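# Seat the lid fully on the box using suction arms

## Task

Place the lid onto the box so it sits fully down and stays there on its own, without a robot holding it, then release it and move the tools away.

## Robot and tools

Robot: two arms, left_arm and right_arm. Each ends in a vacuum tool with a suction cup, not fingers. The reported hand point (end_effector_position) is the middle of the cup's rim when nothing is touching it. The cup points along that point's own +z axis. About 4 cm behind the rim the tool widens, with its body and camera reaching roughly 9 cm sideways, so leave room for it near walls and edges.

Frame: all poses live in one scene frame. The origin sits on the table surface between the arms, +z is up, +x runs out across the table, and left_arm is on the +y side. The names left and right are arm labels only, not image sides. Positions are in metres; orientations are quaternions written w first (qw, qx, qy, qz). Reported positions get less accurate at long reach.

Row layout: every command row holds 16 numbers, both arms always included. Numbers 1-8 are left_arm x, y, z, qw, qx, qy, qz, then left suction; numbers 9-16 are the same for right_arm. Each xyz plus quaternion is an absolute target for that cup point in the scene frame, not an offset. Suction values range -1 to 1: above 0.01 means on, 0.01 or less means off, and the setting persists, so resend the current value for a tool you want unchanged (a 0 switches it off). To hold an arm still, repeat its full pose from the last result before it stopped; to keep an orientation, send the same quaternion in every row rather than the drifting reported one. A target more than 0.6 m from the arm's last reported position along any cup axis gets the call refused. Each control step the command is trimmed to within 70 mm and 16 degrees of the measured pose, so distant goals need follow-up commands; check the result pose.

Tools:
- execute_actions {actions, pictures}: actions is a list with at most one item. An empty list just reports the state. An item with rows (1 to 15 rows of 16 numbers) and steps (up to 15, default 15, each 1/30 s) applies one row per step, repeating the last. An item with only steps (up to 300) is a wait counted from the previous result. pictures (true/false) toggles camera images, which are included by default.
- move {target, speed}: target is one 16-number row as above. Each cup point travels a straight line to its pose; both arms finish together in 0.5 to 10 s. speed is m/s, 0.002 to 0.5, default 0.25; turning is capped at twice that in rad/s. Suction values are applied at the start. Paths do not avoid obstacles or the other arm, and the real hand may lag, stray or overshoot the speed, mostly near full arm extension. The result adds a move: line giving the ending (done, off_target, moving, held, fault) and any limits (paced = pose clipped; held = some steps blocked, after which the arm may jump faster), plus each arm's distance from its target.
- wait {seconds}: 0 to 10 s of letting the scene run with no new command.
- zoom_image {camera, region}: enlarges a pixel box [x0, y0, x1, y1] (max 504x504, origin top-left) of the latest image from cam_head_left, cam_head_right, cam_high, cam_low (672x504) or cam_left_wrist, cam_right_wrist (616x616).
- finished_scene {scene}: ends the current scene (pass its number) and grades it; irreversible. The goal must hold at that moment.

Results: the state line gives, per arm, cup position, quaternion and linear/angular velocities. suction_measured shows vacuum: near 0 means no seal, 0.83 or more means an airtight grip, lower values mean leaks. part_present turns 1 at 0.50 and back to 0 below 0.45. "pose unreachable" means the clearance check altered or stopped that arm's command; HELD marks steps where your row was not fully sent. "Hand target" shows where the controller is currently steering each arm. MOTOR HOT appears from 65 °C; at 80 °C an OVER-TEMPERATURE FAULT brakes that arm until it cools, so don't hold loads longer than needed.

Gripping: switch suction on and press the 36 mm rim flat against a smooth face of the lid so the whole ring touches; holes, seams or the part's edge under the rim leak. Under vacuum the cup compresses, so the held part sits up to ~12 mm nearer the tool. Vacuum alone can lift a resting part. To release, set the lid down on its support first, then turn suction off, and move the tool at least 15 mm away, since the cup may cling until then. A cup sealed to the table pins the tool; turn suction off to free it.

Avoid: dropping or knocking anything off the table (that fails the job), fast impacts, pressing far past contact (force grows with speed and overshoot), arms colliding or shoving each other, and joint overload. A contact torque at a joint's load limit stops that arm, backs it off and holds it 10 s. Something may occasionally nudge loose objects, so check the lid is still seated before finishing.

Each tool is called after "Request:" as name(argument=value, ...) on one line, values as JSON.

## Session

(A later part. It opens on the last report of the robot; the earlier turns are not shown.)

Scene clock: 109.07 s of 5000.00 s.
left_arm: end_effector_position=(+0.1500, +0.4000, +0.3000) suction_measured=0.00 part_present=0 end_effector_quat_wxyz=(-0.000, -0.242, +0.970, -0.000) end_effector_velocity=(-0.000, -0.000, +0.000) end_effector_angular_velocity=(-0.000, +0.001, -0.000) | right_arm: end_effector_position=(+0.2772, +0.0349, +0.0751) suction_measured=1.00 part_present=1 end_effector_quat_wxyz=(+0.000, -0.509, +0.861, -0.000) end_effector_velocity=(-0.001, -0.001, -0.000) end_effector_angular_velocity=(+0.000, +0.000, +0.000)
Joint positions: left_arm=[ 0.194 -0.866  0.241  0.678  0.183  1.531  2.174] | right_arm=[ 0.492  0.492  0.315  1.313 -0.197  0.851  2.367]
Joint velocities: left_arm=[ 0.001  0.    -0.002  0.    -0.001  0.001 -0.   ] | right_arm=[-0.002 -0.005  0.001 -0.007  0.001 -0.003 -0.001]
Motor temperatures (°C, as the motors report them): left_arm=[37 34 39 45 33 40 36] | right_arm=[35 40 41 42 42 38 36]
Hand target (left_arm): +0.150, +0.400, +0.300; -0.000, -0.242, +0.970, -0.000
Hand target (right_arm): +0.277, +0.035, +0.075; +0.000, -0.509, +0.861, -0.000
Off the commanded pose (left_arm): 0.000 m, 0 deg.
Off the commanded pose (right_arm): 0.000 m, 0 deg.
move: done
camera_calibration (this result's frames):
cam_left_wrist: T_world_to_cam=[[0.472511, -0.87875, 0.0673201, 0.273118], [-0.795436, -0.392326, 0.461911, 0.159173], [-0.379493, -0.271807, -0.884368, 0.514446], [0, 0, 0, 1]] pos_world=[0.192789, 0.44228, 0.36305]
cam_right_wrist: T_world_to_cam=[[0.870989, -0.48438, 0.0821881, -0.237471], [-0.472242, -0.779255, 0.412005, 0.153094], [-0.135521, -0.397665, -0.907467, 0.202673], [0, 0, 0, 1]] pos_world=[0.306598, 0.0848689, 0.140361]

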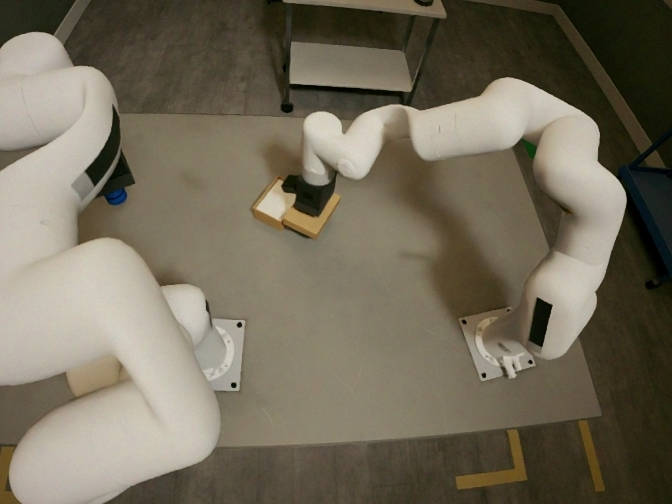

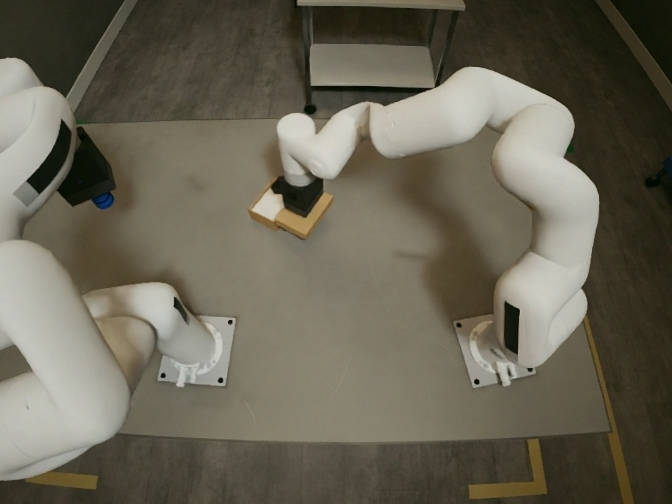

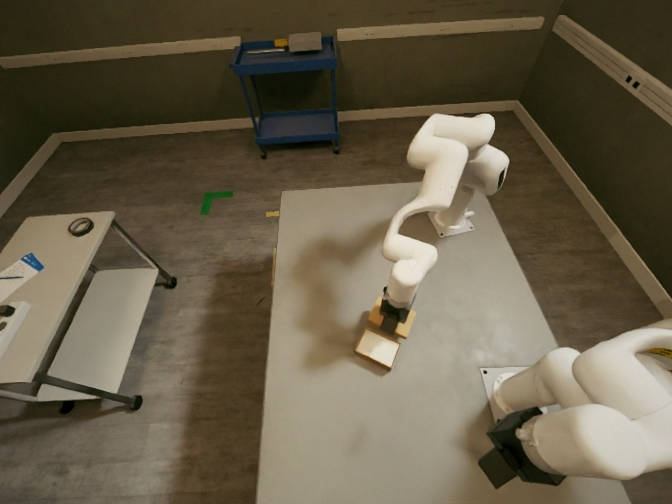

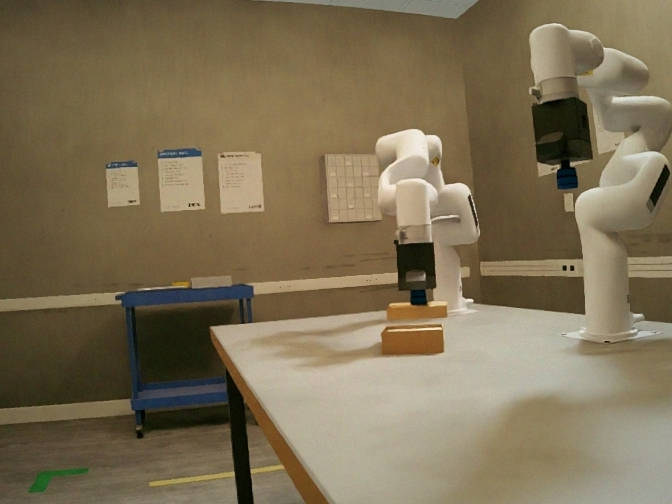

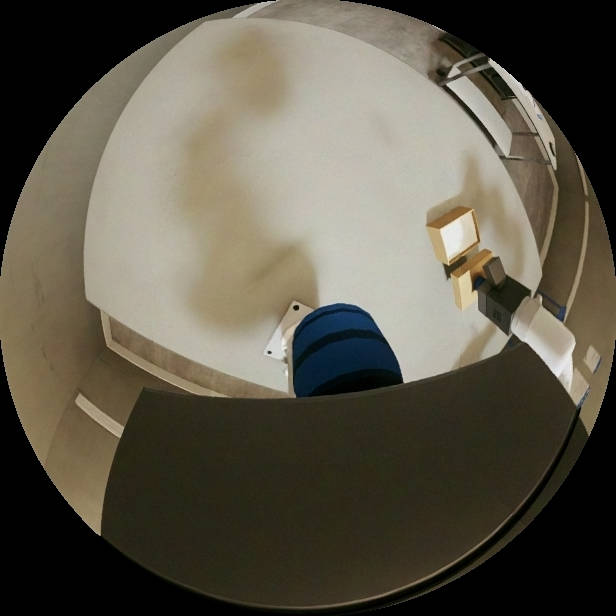

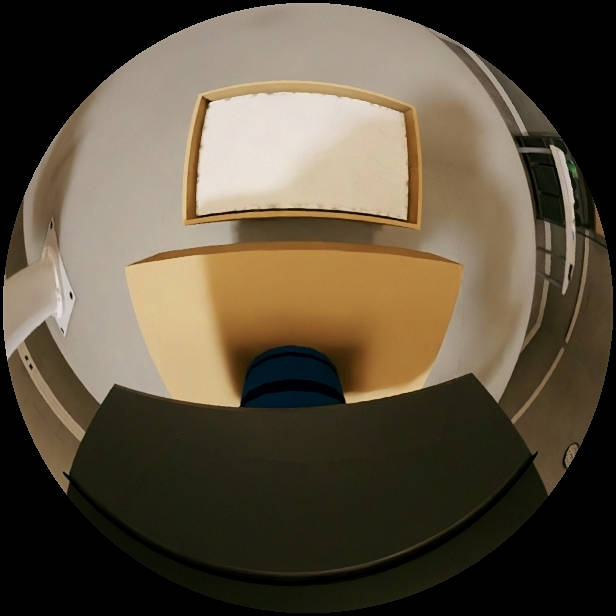

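Request:
move(target=[0.15,0.40,0.30,0,-0.242,0.970,0,0, 0.283,0.038,0.070,0,-0.5015,0.8652,0,1], speed=0.03)

Request:
zoom_image(camera="cam_right_wrist", region=[120, 190, 470, 280])

Request:
zoom_image(camera="cam_right_wrist", region=[120, 200, 240, 280])

Request:
zoom_image(camera="cam_right_wrist", region=[350, 200, 470, 280])

Scene clock: 115.03 s of 5000.00 s.
left_arm: end_effector_position=(+0.1500, +0.4000, +0.3000) suction_measured=0.00 part_present=0 end_effector_quat_wxyz=(-0.000, -0.242, +0.970, -0.000) end_effector_velocity=(-0.000, +0.000, +0.000) end_effector_angular_velocity=(+0.002, +0.000, +0.001) | right_arm: end_effector_position=(+0.2829, +0.0379, +0.0700) suction_measured=1.00 part_present=1 end_effector_quat_wxyz=(-0.000, -0.502, +0.865, +0.000) end_effector_velocity=(+0.001, +0.002, +0.000) end_effector_angular_velocity=(+0.003, -0.001, -0.003)
Joint positions: left_arm=[ 0.194 -0.866  0.241  0.678  0.183  1.531  2.174] | right_arm=[ 0.496  0.517  0.307  1.337 -0.2    0.85   2.38 ]
Joint velocities: left_arm=[ 0.002  0.    -0.001  0.     0.001  0.    -0.   ] | right_arm=[ 0.002  0.004  0.     0.006 -0.001 -0.001  0.004]
Motor temperatures (°C, as the motors report them): left_arm=[37 34 39 45 33 40 36] | right_arm=[35 40 41 42 42 38 36]
Hand target (left_arm): +0.150, +0.400, +0.300; +0.000, -0.242, +0.970, -0.000
Hand target (right_arm): +0.283, +0.038, +0.070; +0.000, -0.501, +0.865, +0.000
Off the commanded pose (left_arm): 0.000 m, 0 deg.
Off the commanded pose (right_arm): 0.000 m, 0 deg.
After step 90, 2.23 s passed at rest.
move: done
camera_calibration (this result's frames):
cam_left_wrist: T_world_to_cam=[[0.472511, -0.87875, 0.0673199, 0.273118], [-0.795436, -0.392326, 0.461911, 0.159173], [-0.379493, -0.271807, -0.884368, 0.514446], [0, 0, 0, 1]] pos_world=[0.192789, 0.44228, 0.36305]
cam_right_wrist: T_world_to_cam=[[0.862528, -0.499415, 0.0814219, -0.237518], [-0.485385, -0.771123, 0.412031, 0.163639], [-0.142988, -0.39491, -0.907524, 0.202054], [0, 0, 0, 1]] pos_world=[0.313185, 0.0873587, 0.135284]

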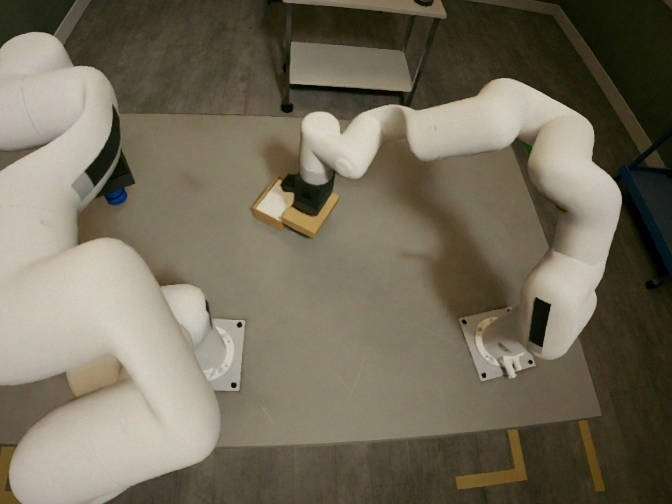

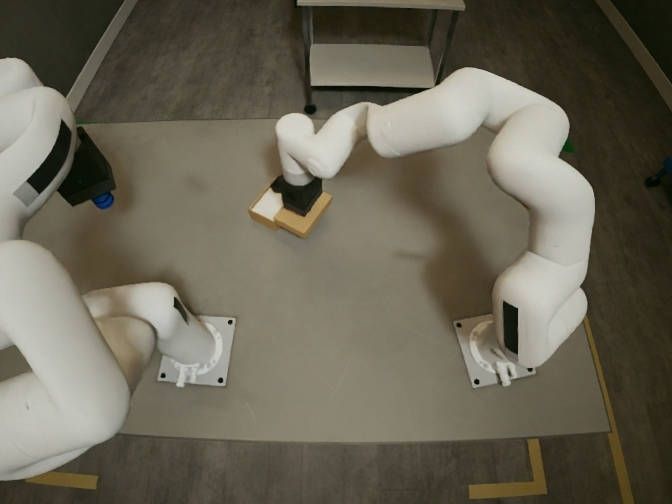

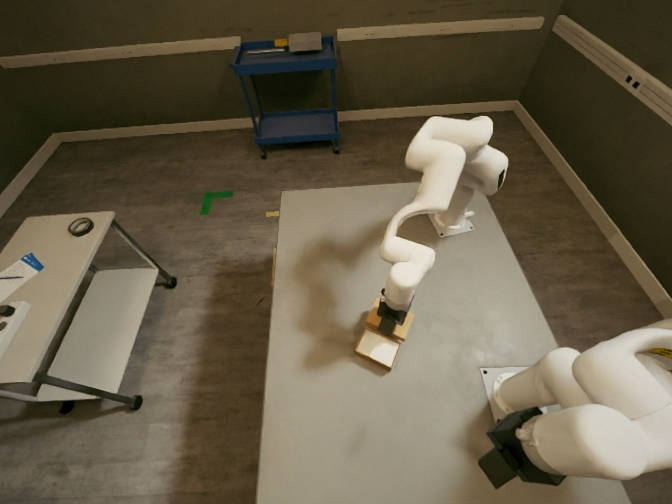

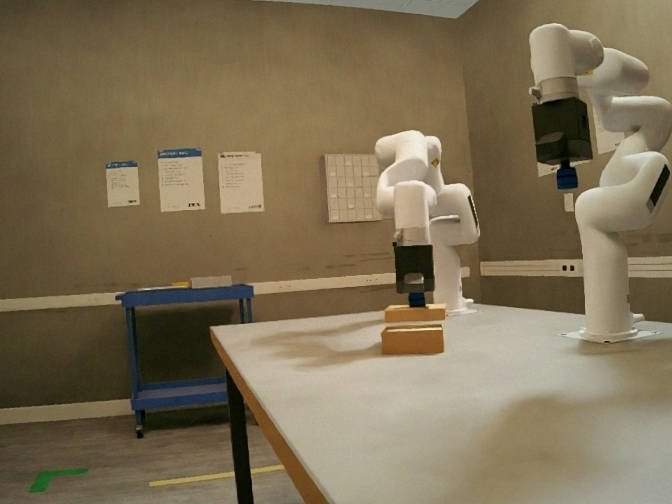

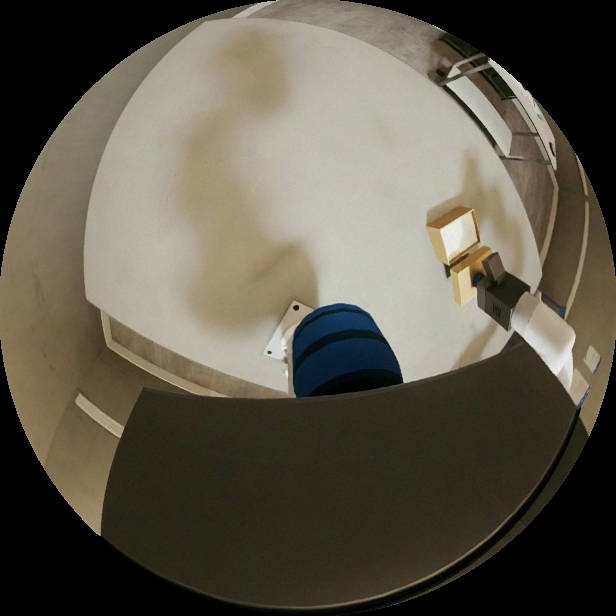

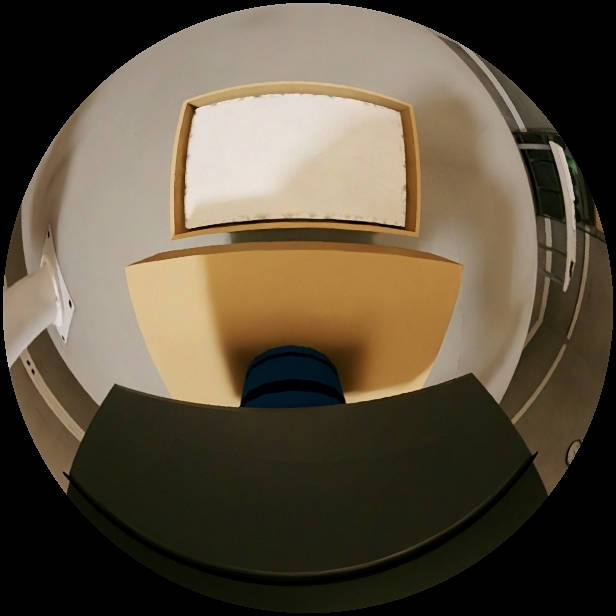

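Region (120, 190, 470, 280) of cam_right_wrist's 616x616 image, scaled by 1.440, with more detail than that image has; it fills the top 130 rows of this view, and the rest is white.

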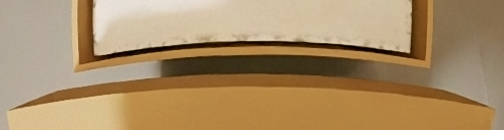

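Region (120, 200, 240, 280) of cam_right_wrist's 616x616 image, scaled by 4.200, with more detail than that image has.

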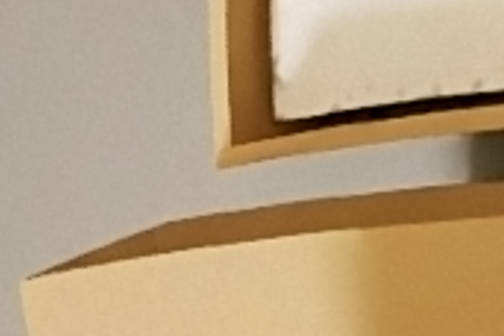

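Region (350, 200, 470, 280) of cam_right_wrist's 616x616 image, scaled by 4.200, with more detail than that image has.

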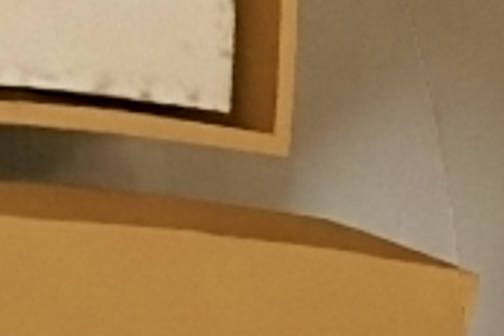

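Request:
move(target=[0.15,0.40,0.30,0,-0.242,0.970,0,0, 0.3290,0.1202,0.072,0,-0.5048,0.8632,0,1], speed=0.06)

Request:
zoom_image(camera="cam_low", region=[370, 300, 460, 360])

Request:
zoom_image(camera="cam_right_wrist", region=[170, 210, 420, 270])

Request:
zoom_image(camera="cam_head_left", region=[240, 170, 320, 240])

Scene clock: 121.43 s of 5000.00 s.
left_arm: end_effector_position=(+0.1500, +0.4000, +0.3000) suction_measured=0.00 part_present=0 end_effector_quat_wxyz=(-0.000, -0.242, +0.970, -0.000) end_effector_velocity=(+0.000, +0.000, +0.000) end_effector_angular_velocity=(+0.001, -0.001, +0.001) | right_arm: end_effector_position=(+0.3288, +0.1200, +0.0719) suction_measured=1.00 part_present=1 end_effector_quat_wxyz=(-0.000, -0.505, +0.863, +0.000) end_effector_velocity=(+0.002, +0.001, +0.000) end_effector_angular_velocity=(-0.001, +0.000, -0.001)
Joint positions: left_arm=[ 0.194 -0.866  0.241  0.678  0.183  1.531  2.174] | right_arm=[ 0.599  0.833  0.281  1.876 -0.235  1.074  2.378]
Joint velocities: left_arm=[ 0.001 -0.    -0.    -0.    -0.    -0.002 -0.   ] | right_arm=[ 0.002  0.007 -0.002  0.014  0.     0.007 -0.001]
Motor temperatures (°C, as the motors report them): left_arm=[37 34 39 45 33 40 36] | right_arm=[35 40 41 43 42 38 36]
Hand target (left_arm): +0.150, +0.400, +0.300; +0.000, -0.242, +0.970, -0.000
Hand target (right_arm): +0.329, +0.120, +0.072; -0.000, -0.505, +0.863, +0.000
Off the commanded pose (left_arm): 0.000 m, 0 deg.
Off the commanded pose (right_arm): 0.000 m, 0 deg.
After step 90, 1.43 s passed at rest.
move: done
camera_calibration (this result's frames):
cam_left_wrist: T_world_to_cam=[[0.472511, -0.87875, 0.06732, 0.273118], [-0.795436, -0.392326, 0.461911, 0.159173], [-0.379493, -0.271807, -0.884368, 0.514446], [0, 0, 0, 1]] pos_world=[0.192789, 0.44228, 0.36305]
cam_right_wrist: T_world_to_cam=[[0.866283, -0.492976, 0.0808025, -0.238256], [-0.479407, -0.774927, 0.411894, 0.246919], [-0.140438, -0.395554, -0.907642, 0.241984], [0, 0, 0, 1]] pos_world=[0.358756, 0.169608, 0.137182]

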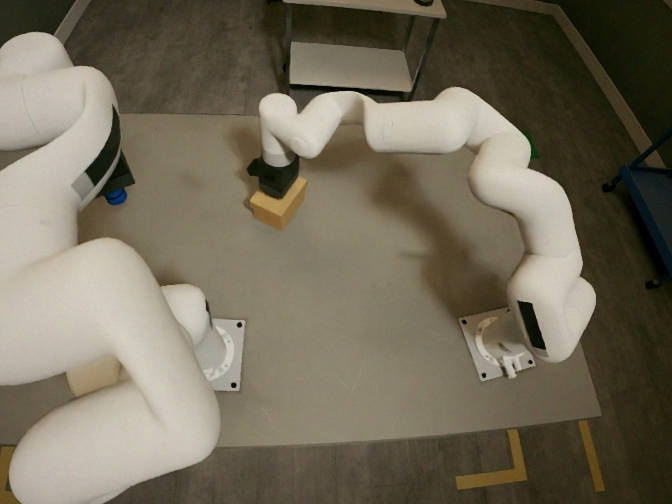

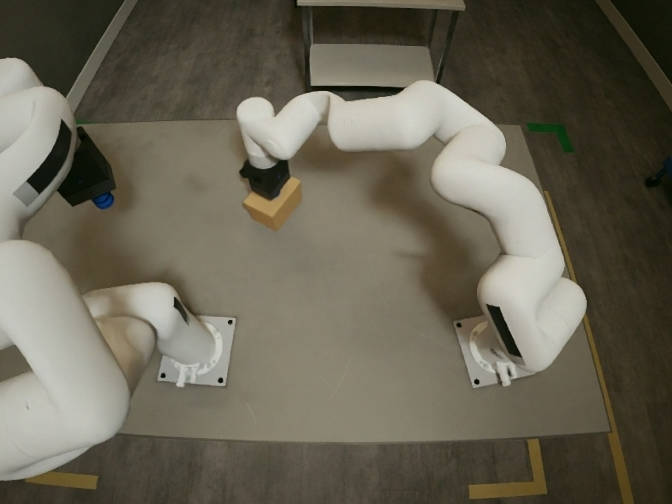

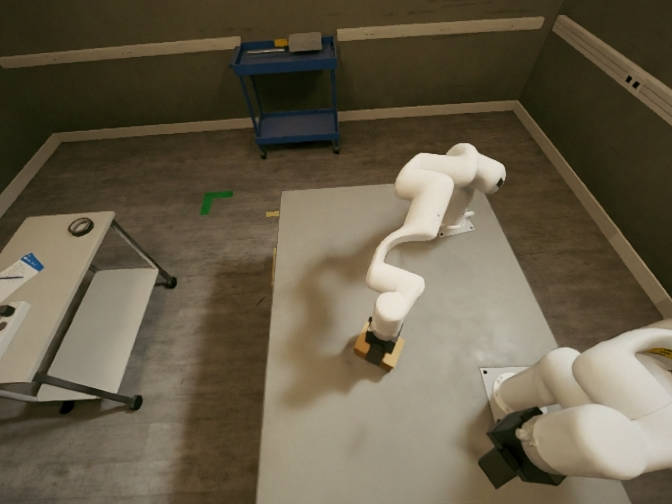

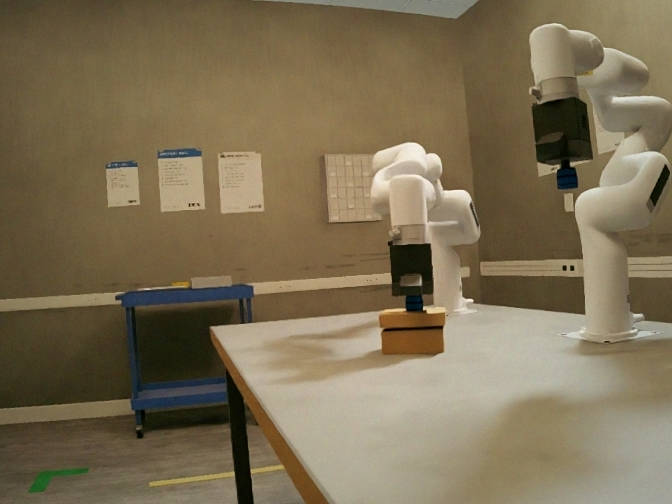

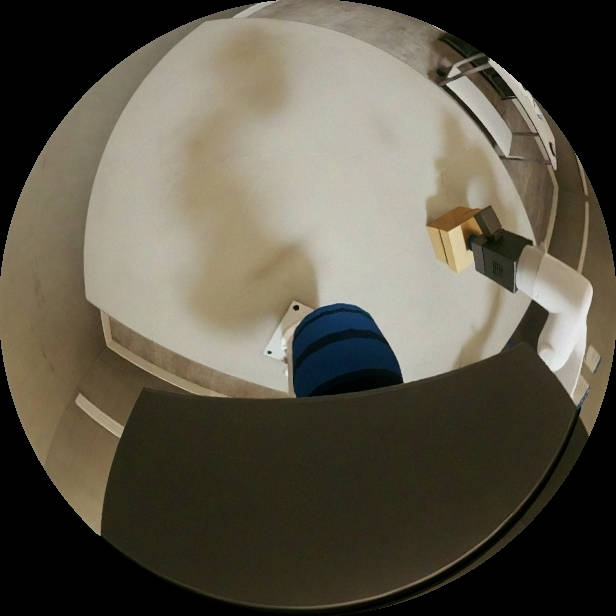

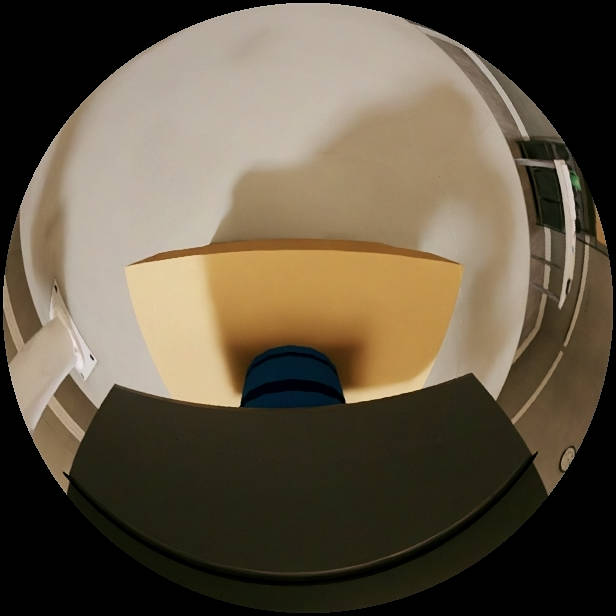

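Region (370, 300, 460, 360) of cam_low's 672x504 image, scaled by 5.600, with more detail than that image has.

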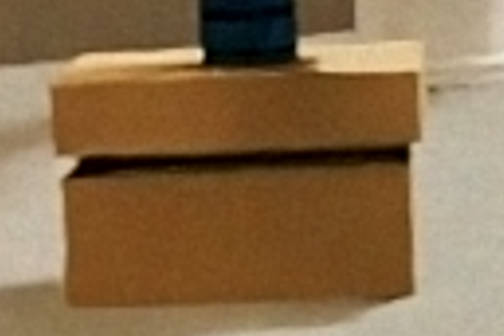

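Region (170, 210, 420, 270) of cam_right_wrist's 616x616 image, scaled by 2.016, with more detail than that image has; it fills the top 121 rows of this view, and the rest is white.

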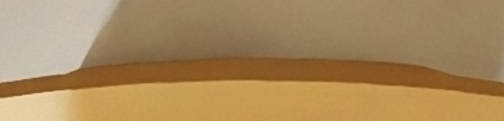

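Region (240, 170, 320, 240) of cam_head_left's 672x504 image, scaled by 6.300, with more detail than that image has; it fills the top 441 rows of this view, and the rest is white.

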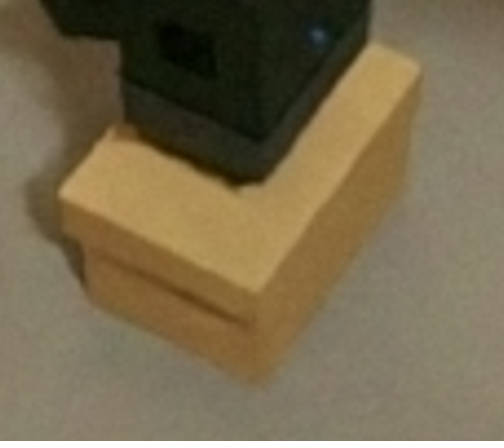

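Request:
move(target=[0.15,0.40,0.30,0,-0.242,0.970,0,0, 0.3289,0.1197,0.060,0,-0.5048,0.8632,0,1], speed=0.004)

Request:
zoom_image(camera="cam_low", region=[370, 300, 460, 360])

Scene clock: 134.73 s of 5000.00 s.
left_arm: end_effector_position=(+0.1500, +0.4000, +0.3000) suction_measured=0.00 part_present=0 end_effector_quat_wxyz=(-0.000, -0.242, +0.970, +0.000) end_effector_velocity=(-0.000, +0.000, +0.000) end_effector_angular_velocity=(+0.001, +0.000, -0.000) | right_arm: end_effector_position=(+0.3288, +0.1202, +0.0606) suction_measured=1.00 part_present=1 end_effector_quat_wxyz=(+0.001, -0.505, +0.863, +0.000) end_effector_velocity=(+0.001, -0.002, -0.002) end_effector_angular_velocity=(-0.002, -0.001, -0.004)
Joint positions: left_arm=[ 0.194 -0.866  0.241  0.678  0.183  1.531  2.174] | right_arm=[ 0.599  0.848  0.278  1.867 -0.239  1.05   2.38 ]
Joint velocities: left_arm=[-0.    -0.    -0.     0.     0.001  0.    -0.   ] | right_arm=[-0.001  0.001 -0.003 -0.002 -0.    -0.002  0.001]
Motor temperatures (°C, as the motors report them): left_arm=[37 34 39 46 33 40 36] | right_arm=[35 41 41 43 42 38 36]
Hand target (left_arm): +0.150, +0.400, +0.300; +0.000, -0.242, +0.970, -0.000
Hand target (right_arm): +0.329, +0.120, +0.060; +0.000, -0.505, +0.863, -0.000
Off the commanded pose (left_arm): 0.000 m, 0 deg.
Off the commanded pose (right_arm): 0.001 m, 0 deg.
After step 90, 7.10 s passed at rest.
move: done
camera_calibration (this result's frames):
cam_left_wrist: T_world_to_cam=[[0.472511, -0.87875, 0.0673197, 0.273119], [-0.795436, -0.392326, 0.461911, 0.159173], [-0.379493, -0.271806, -0.884368, 0.514446], [0, 0, 0, 1]] pos_world=[0.192789, 0.442281, 0.36305]
cam_right_wrist: T_world_to_cam=[[0.866386, -0.492708, 0.0813236, -0.237329], [-0.47954, -0.775426, 0.410799, 0.251918], [-0.139344, -0.394909, -0.908092, 0.231371], [0, 0, 0, 1]] pos_world=[0.358663, 0.169781, 0.125919]

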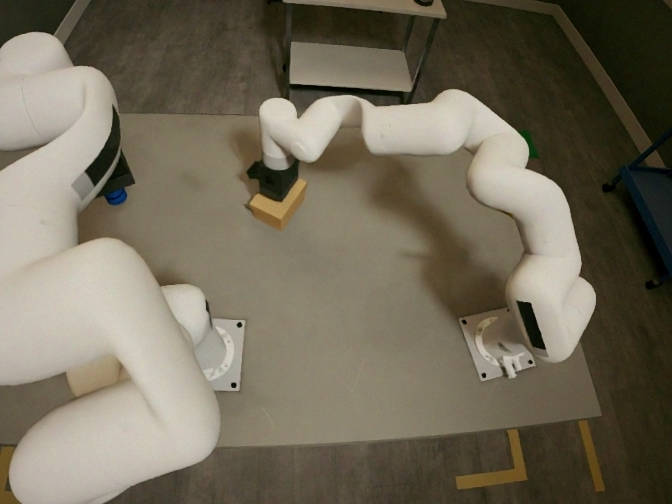

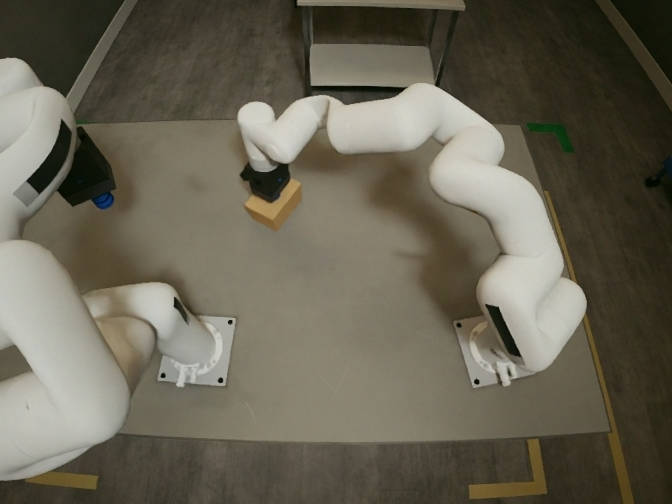

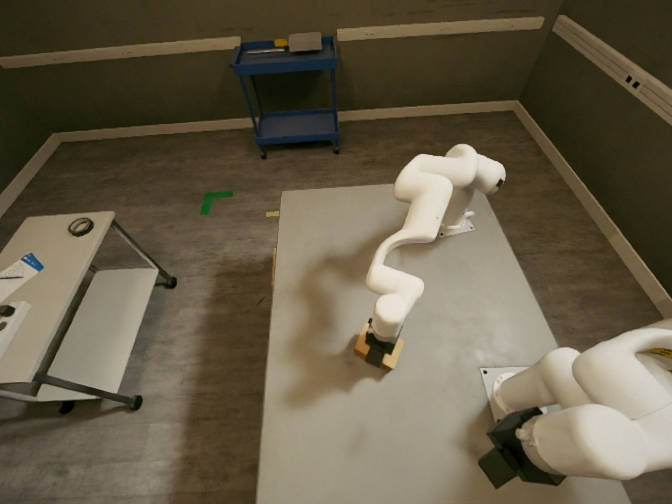

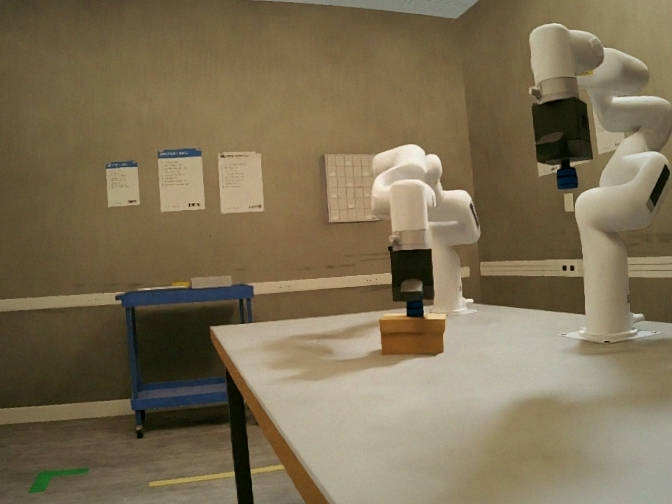

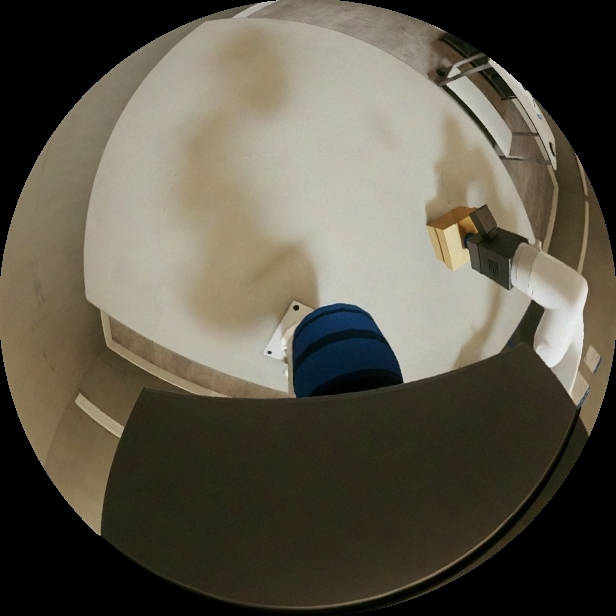

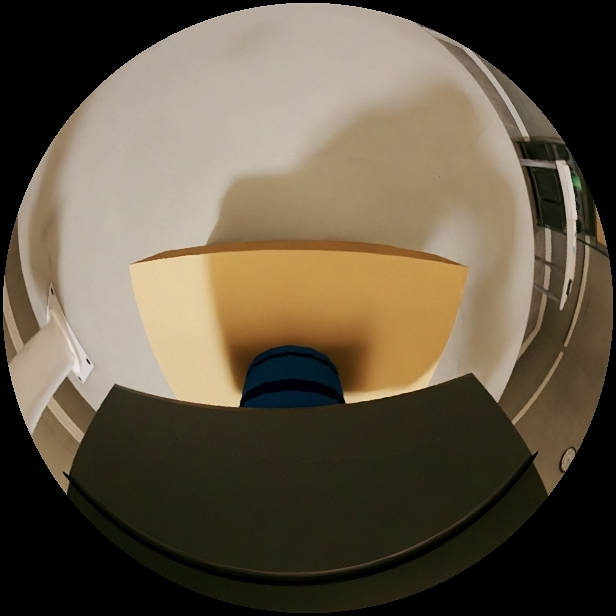

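Region (370, 300, 460, 360) of cam_low's 672x504 image, scaled by 5.600, with more detail than that image has.

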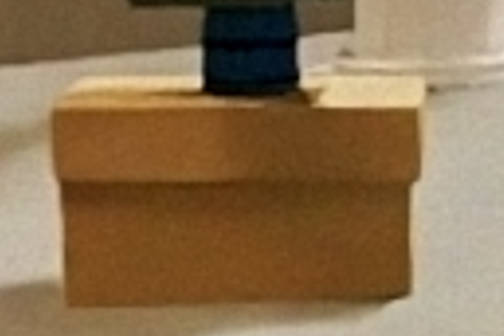

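Request:
move(target=[0.15,0.40,0.30,0,-0.242,0.970,0,0, 0.3310,0.1185,0.0625,0,-0.5048,0.8632,0,1], speed=0.004)

Request:
zoom_image(camera="cam_low", region=[370, 300, 460, 360])

Request:
move(target=[0.15,0.40,0.30,0,-0.242,0.970,0,0, 0.3316,0.1182,0.058,0,-0.5048,0.8632,0,1], speed=0.003)

Request:
zoom_image(camera="cam_low", region=[370, 300, 460, 360])

Scene clock: 140.10 s of 5000.00 s.
left_arm: end_effector_position=(+0.1500, +0.4000, +0.3000) suction_measured=0.00 part_present=0 end_effector_quat_wxyz=(+0.000, -0.242, +0.970, +0.000) end_effector_velocity=(+0.000, -0.000, -0.000) end_effector_angular_velocity=(-0.001, -0.000, -0.001) | right_arm: end_effector_position=(+0.3310, +0.1182, +0.0621) suction_measured=1.00 part_present=1 end_effector_quat_wxyz=(-0.000, -0.505, +0.863, -0.000) end_effector_velocity=(-0.000, -0.000, +0.001) end_effector_angular_velocity=(-0.001, -0.000, +0.002)
Joint positions: left_arm=[ 0.194 -0.866  0.241  0.678  0.183  1.531  2.174] | right_arm=[ 0.596  0.846  0.278  1.87  -0.238  1.056  2.376]
Joint velocities: left_arm=[-0.001 -0.     0.001 -0.    -0.    -0.    -0.   ] | right_arm=[-0.    -0.001  0.001  0.001 -0.001  0.003 -0.001]
Motor temperatures (°C, as the motors report them): left_arm=[37 34 39 46 33 40 36] | right_arm=[35 41 41 43 42 38 36]
Hand target (left_arm): +0.150, +0.400, +0.300; -0.000, -0.242, +0.970, +0.000
Hand target (right_arm): +0.331, +0.119, +0.062; +0.000, -0.505, +0.863, +0.000
Off the commanded pose (left_arm): 0.000 m, 0 deg.
Off the commanded pose (right_arm): 0.000 m, 0 deg.
After step 90, 1.27 s passed at rest.
move: done
camera_calibration (this result's frames):
cam_left_wrist: T_world_to_cam=[[0.472511, -0.87875, 0.0673197, 0.273119], [-0.795436, -0.392326, 0.46191, 0.159173], [-0.379493, -0.271806, -0.884368, 0.514446], [0, 0, 0, 1]] pos_world=[0.192789, 0.44228, 0.36305]
cam_right_wrist: T_world_to_cam=[[0.866198, -0.493015, 0.08147, -0.24021], [-0.479565, -0.774356, 0.412783, 0.250565], [-0.140421, -0.396622, -0.907179, 0.23274], [0, 0, 0, 1]] pos_world=[0.360913, 0.167909, 0.127278]

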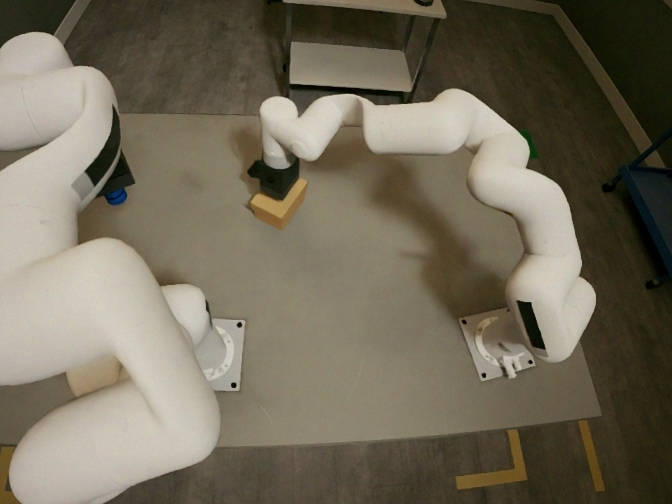

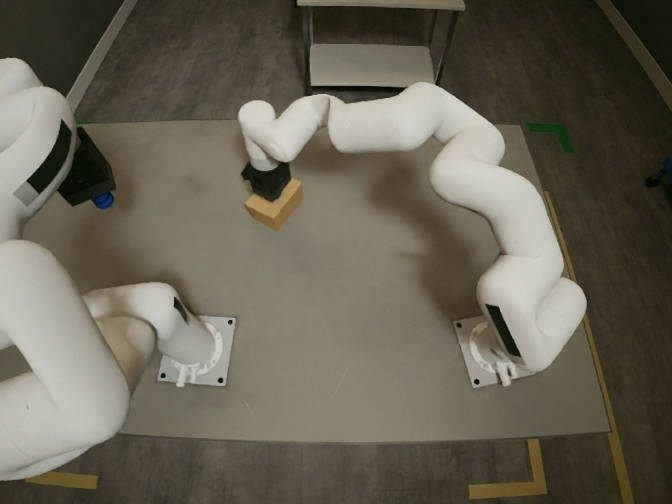

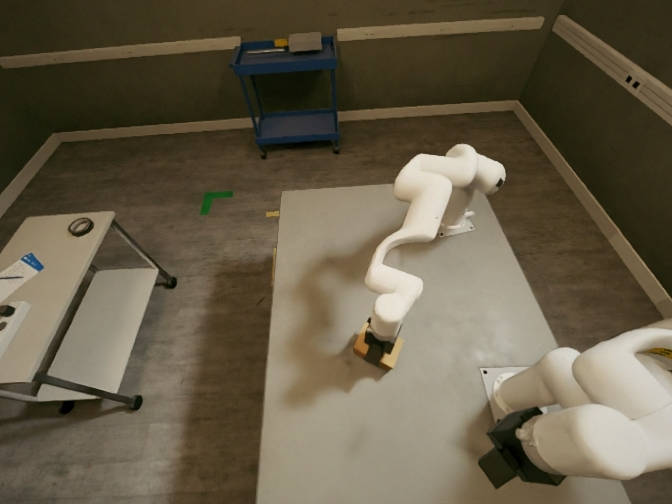

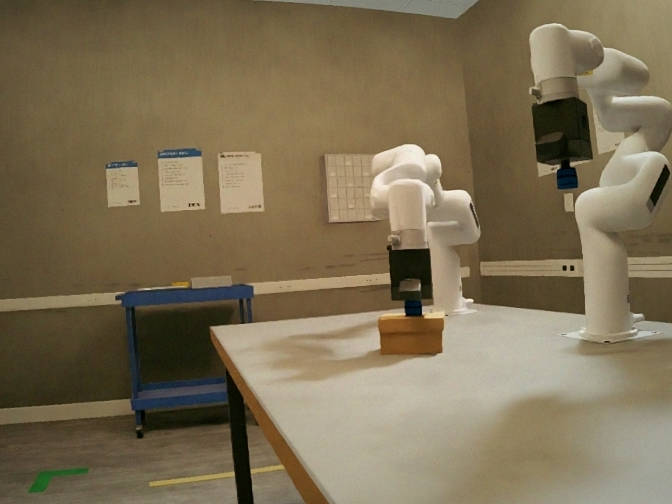

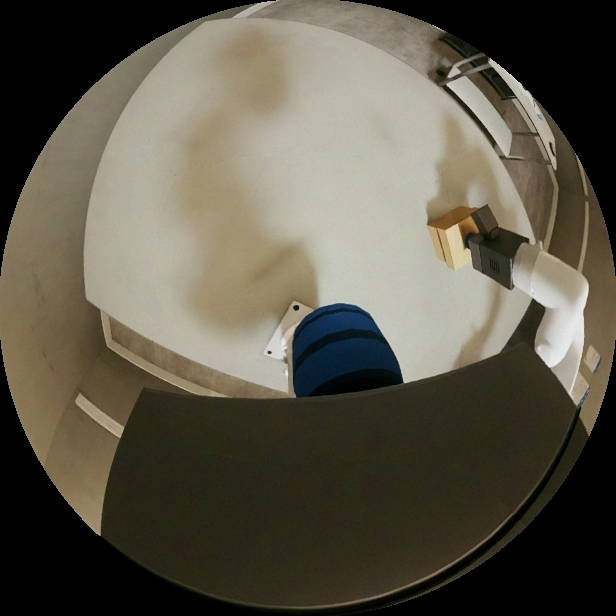

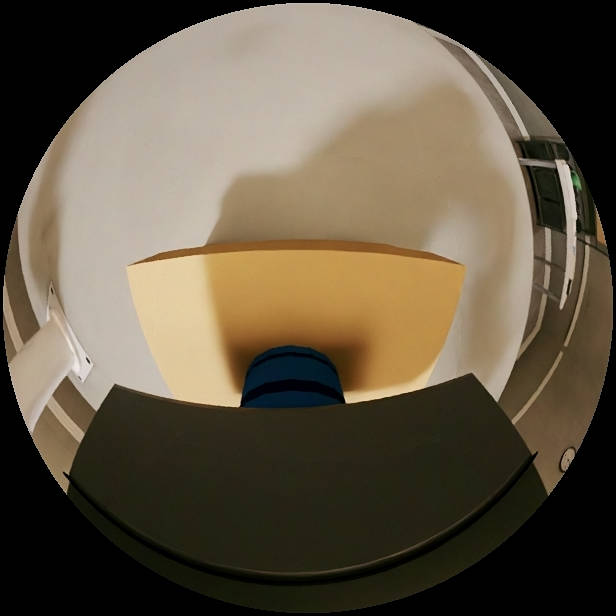

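Region (370, 300, 460, 360) of cam_low's 672x504 image, scaled by 5.600, with more detail than that image has.

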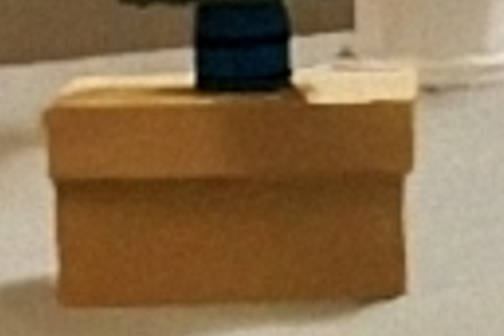

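Scene clock: 141.70 s of 5000.00 s.
left_arm: end_effector_position=(+0.1500, +0.4000, +0.3000) suction_measured=0.00 part_present=0 end_effector_quat_wxyz=(-0.000, -0.242, +0.970, -0.000) end_effector_velocity=(-0.000, +0.001, -0.000) end_effector_angular_velocity=(+0.002, +0.001, +0.001) | right_arm: end_effector_position=(+0.3317, +0.1182, +0.0581) suction_measured=1.00 part_present=1 end_effector_quat_wxyz=(+0.000, -0.505, +0.863, -0.000) end_effector_velocity=(+0.000, +0.001, +0.001) end_effector_angular_velocity=(+0.003, -0.002, +0.002)
Joint positions: left_arm=[ 0.194 -0.866  0.241  0.678  0.183  1.531  2.174] | right_arm=[ 0.595  0.852  0.277  1.868 -0.24   1.048  2.376]
Joint velocities: left_arm=[ 0.002  0.    -0.    -0.     0.002  0.     0.   ] | right_arm=[-0.    -0.001  0.001 -0.    -0.001 -0.003 -0.001]
Motor temperatures (°C, as the motors report them): left_arm=[37 34 39 46 33 40 36] | right_arm=[35 41 41 43 42 38 36]
Hand target (left_arm): +0.150, +0.400, +0.300; -0.000, -0.242, +0.970, +0.000
Hand target (right_arm): +0.332, +0.118, +0.058; +0.000, -0.505, +0.863, -0.000
Off the commanded pose (left_arm): 0.000 m, 0 deg.
Off the commanded pose (right_arm): 0.000 m, 0 deg.
move: done
camera_calibration (this result's frames):
cam_left_wrist: T_world_to_cam=[[0.472511, -0.87875, 0.0673199, 0.273118], [-0.795436, -0.392326, 0.461911, 0.159173], [-0.379493, -0.271806, -0.884368, 0.514446], [0, 0, 0, 1]] pos_world=[0.192789, 0.44228, 0.36305]
cam_right_wrist: T_world_to_cam=[[0.866204, -0.492993, 0.0815385, -0.24051], [-0.479704, -0.774723, 0.411933, 0.25266], [-0.13991, -0.395932, -0.907559, 0.228948], [0, 0, 0, 1]] pos_world=[0.361565, 0.16782, 0.123316]

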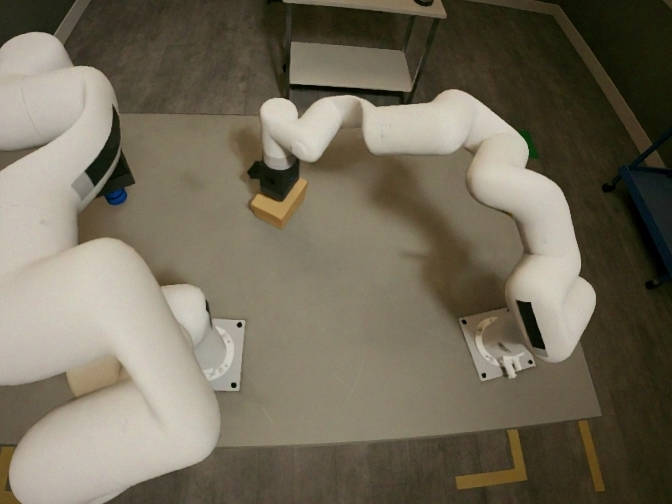

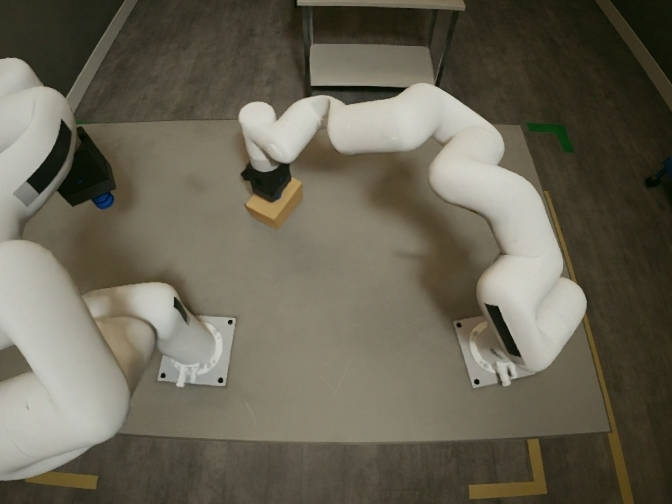

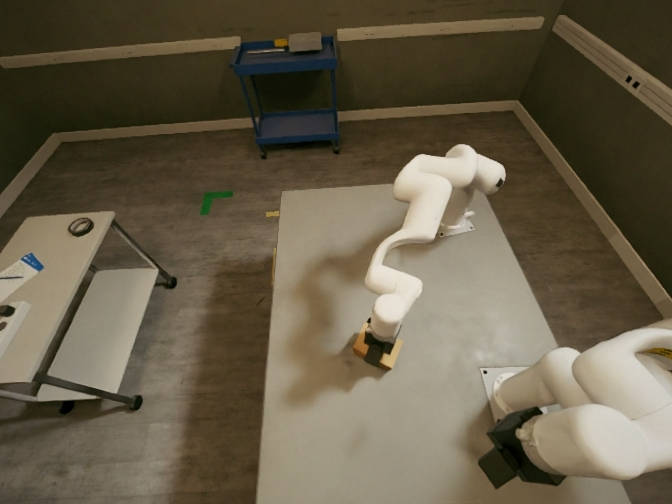

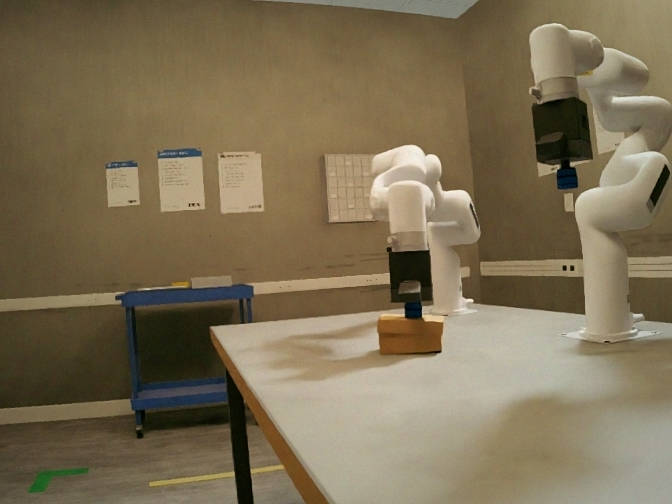

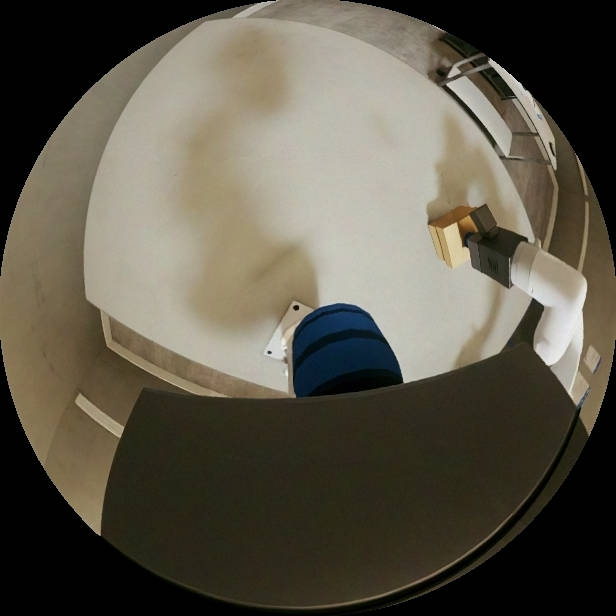

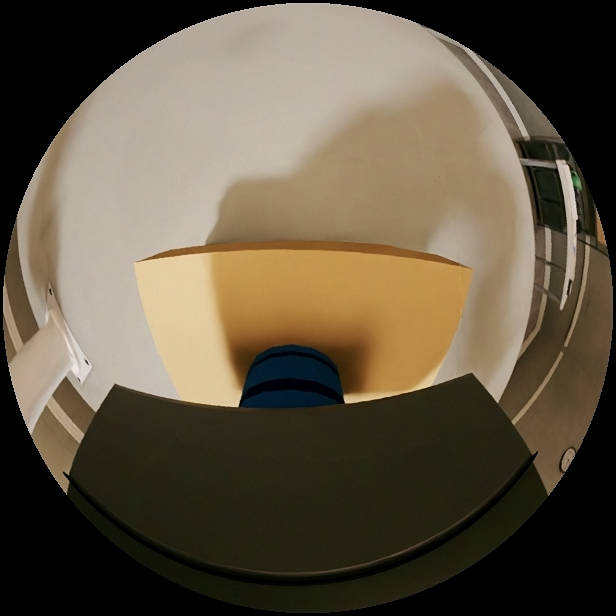

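Region (370, 300, 460, 360) of cam_low's 672x504 image, scaled by 5.600, with more detail than that image has.

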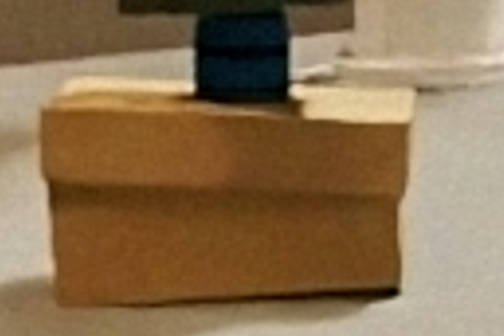

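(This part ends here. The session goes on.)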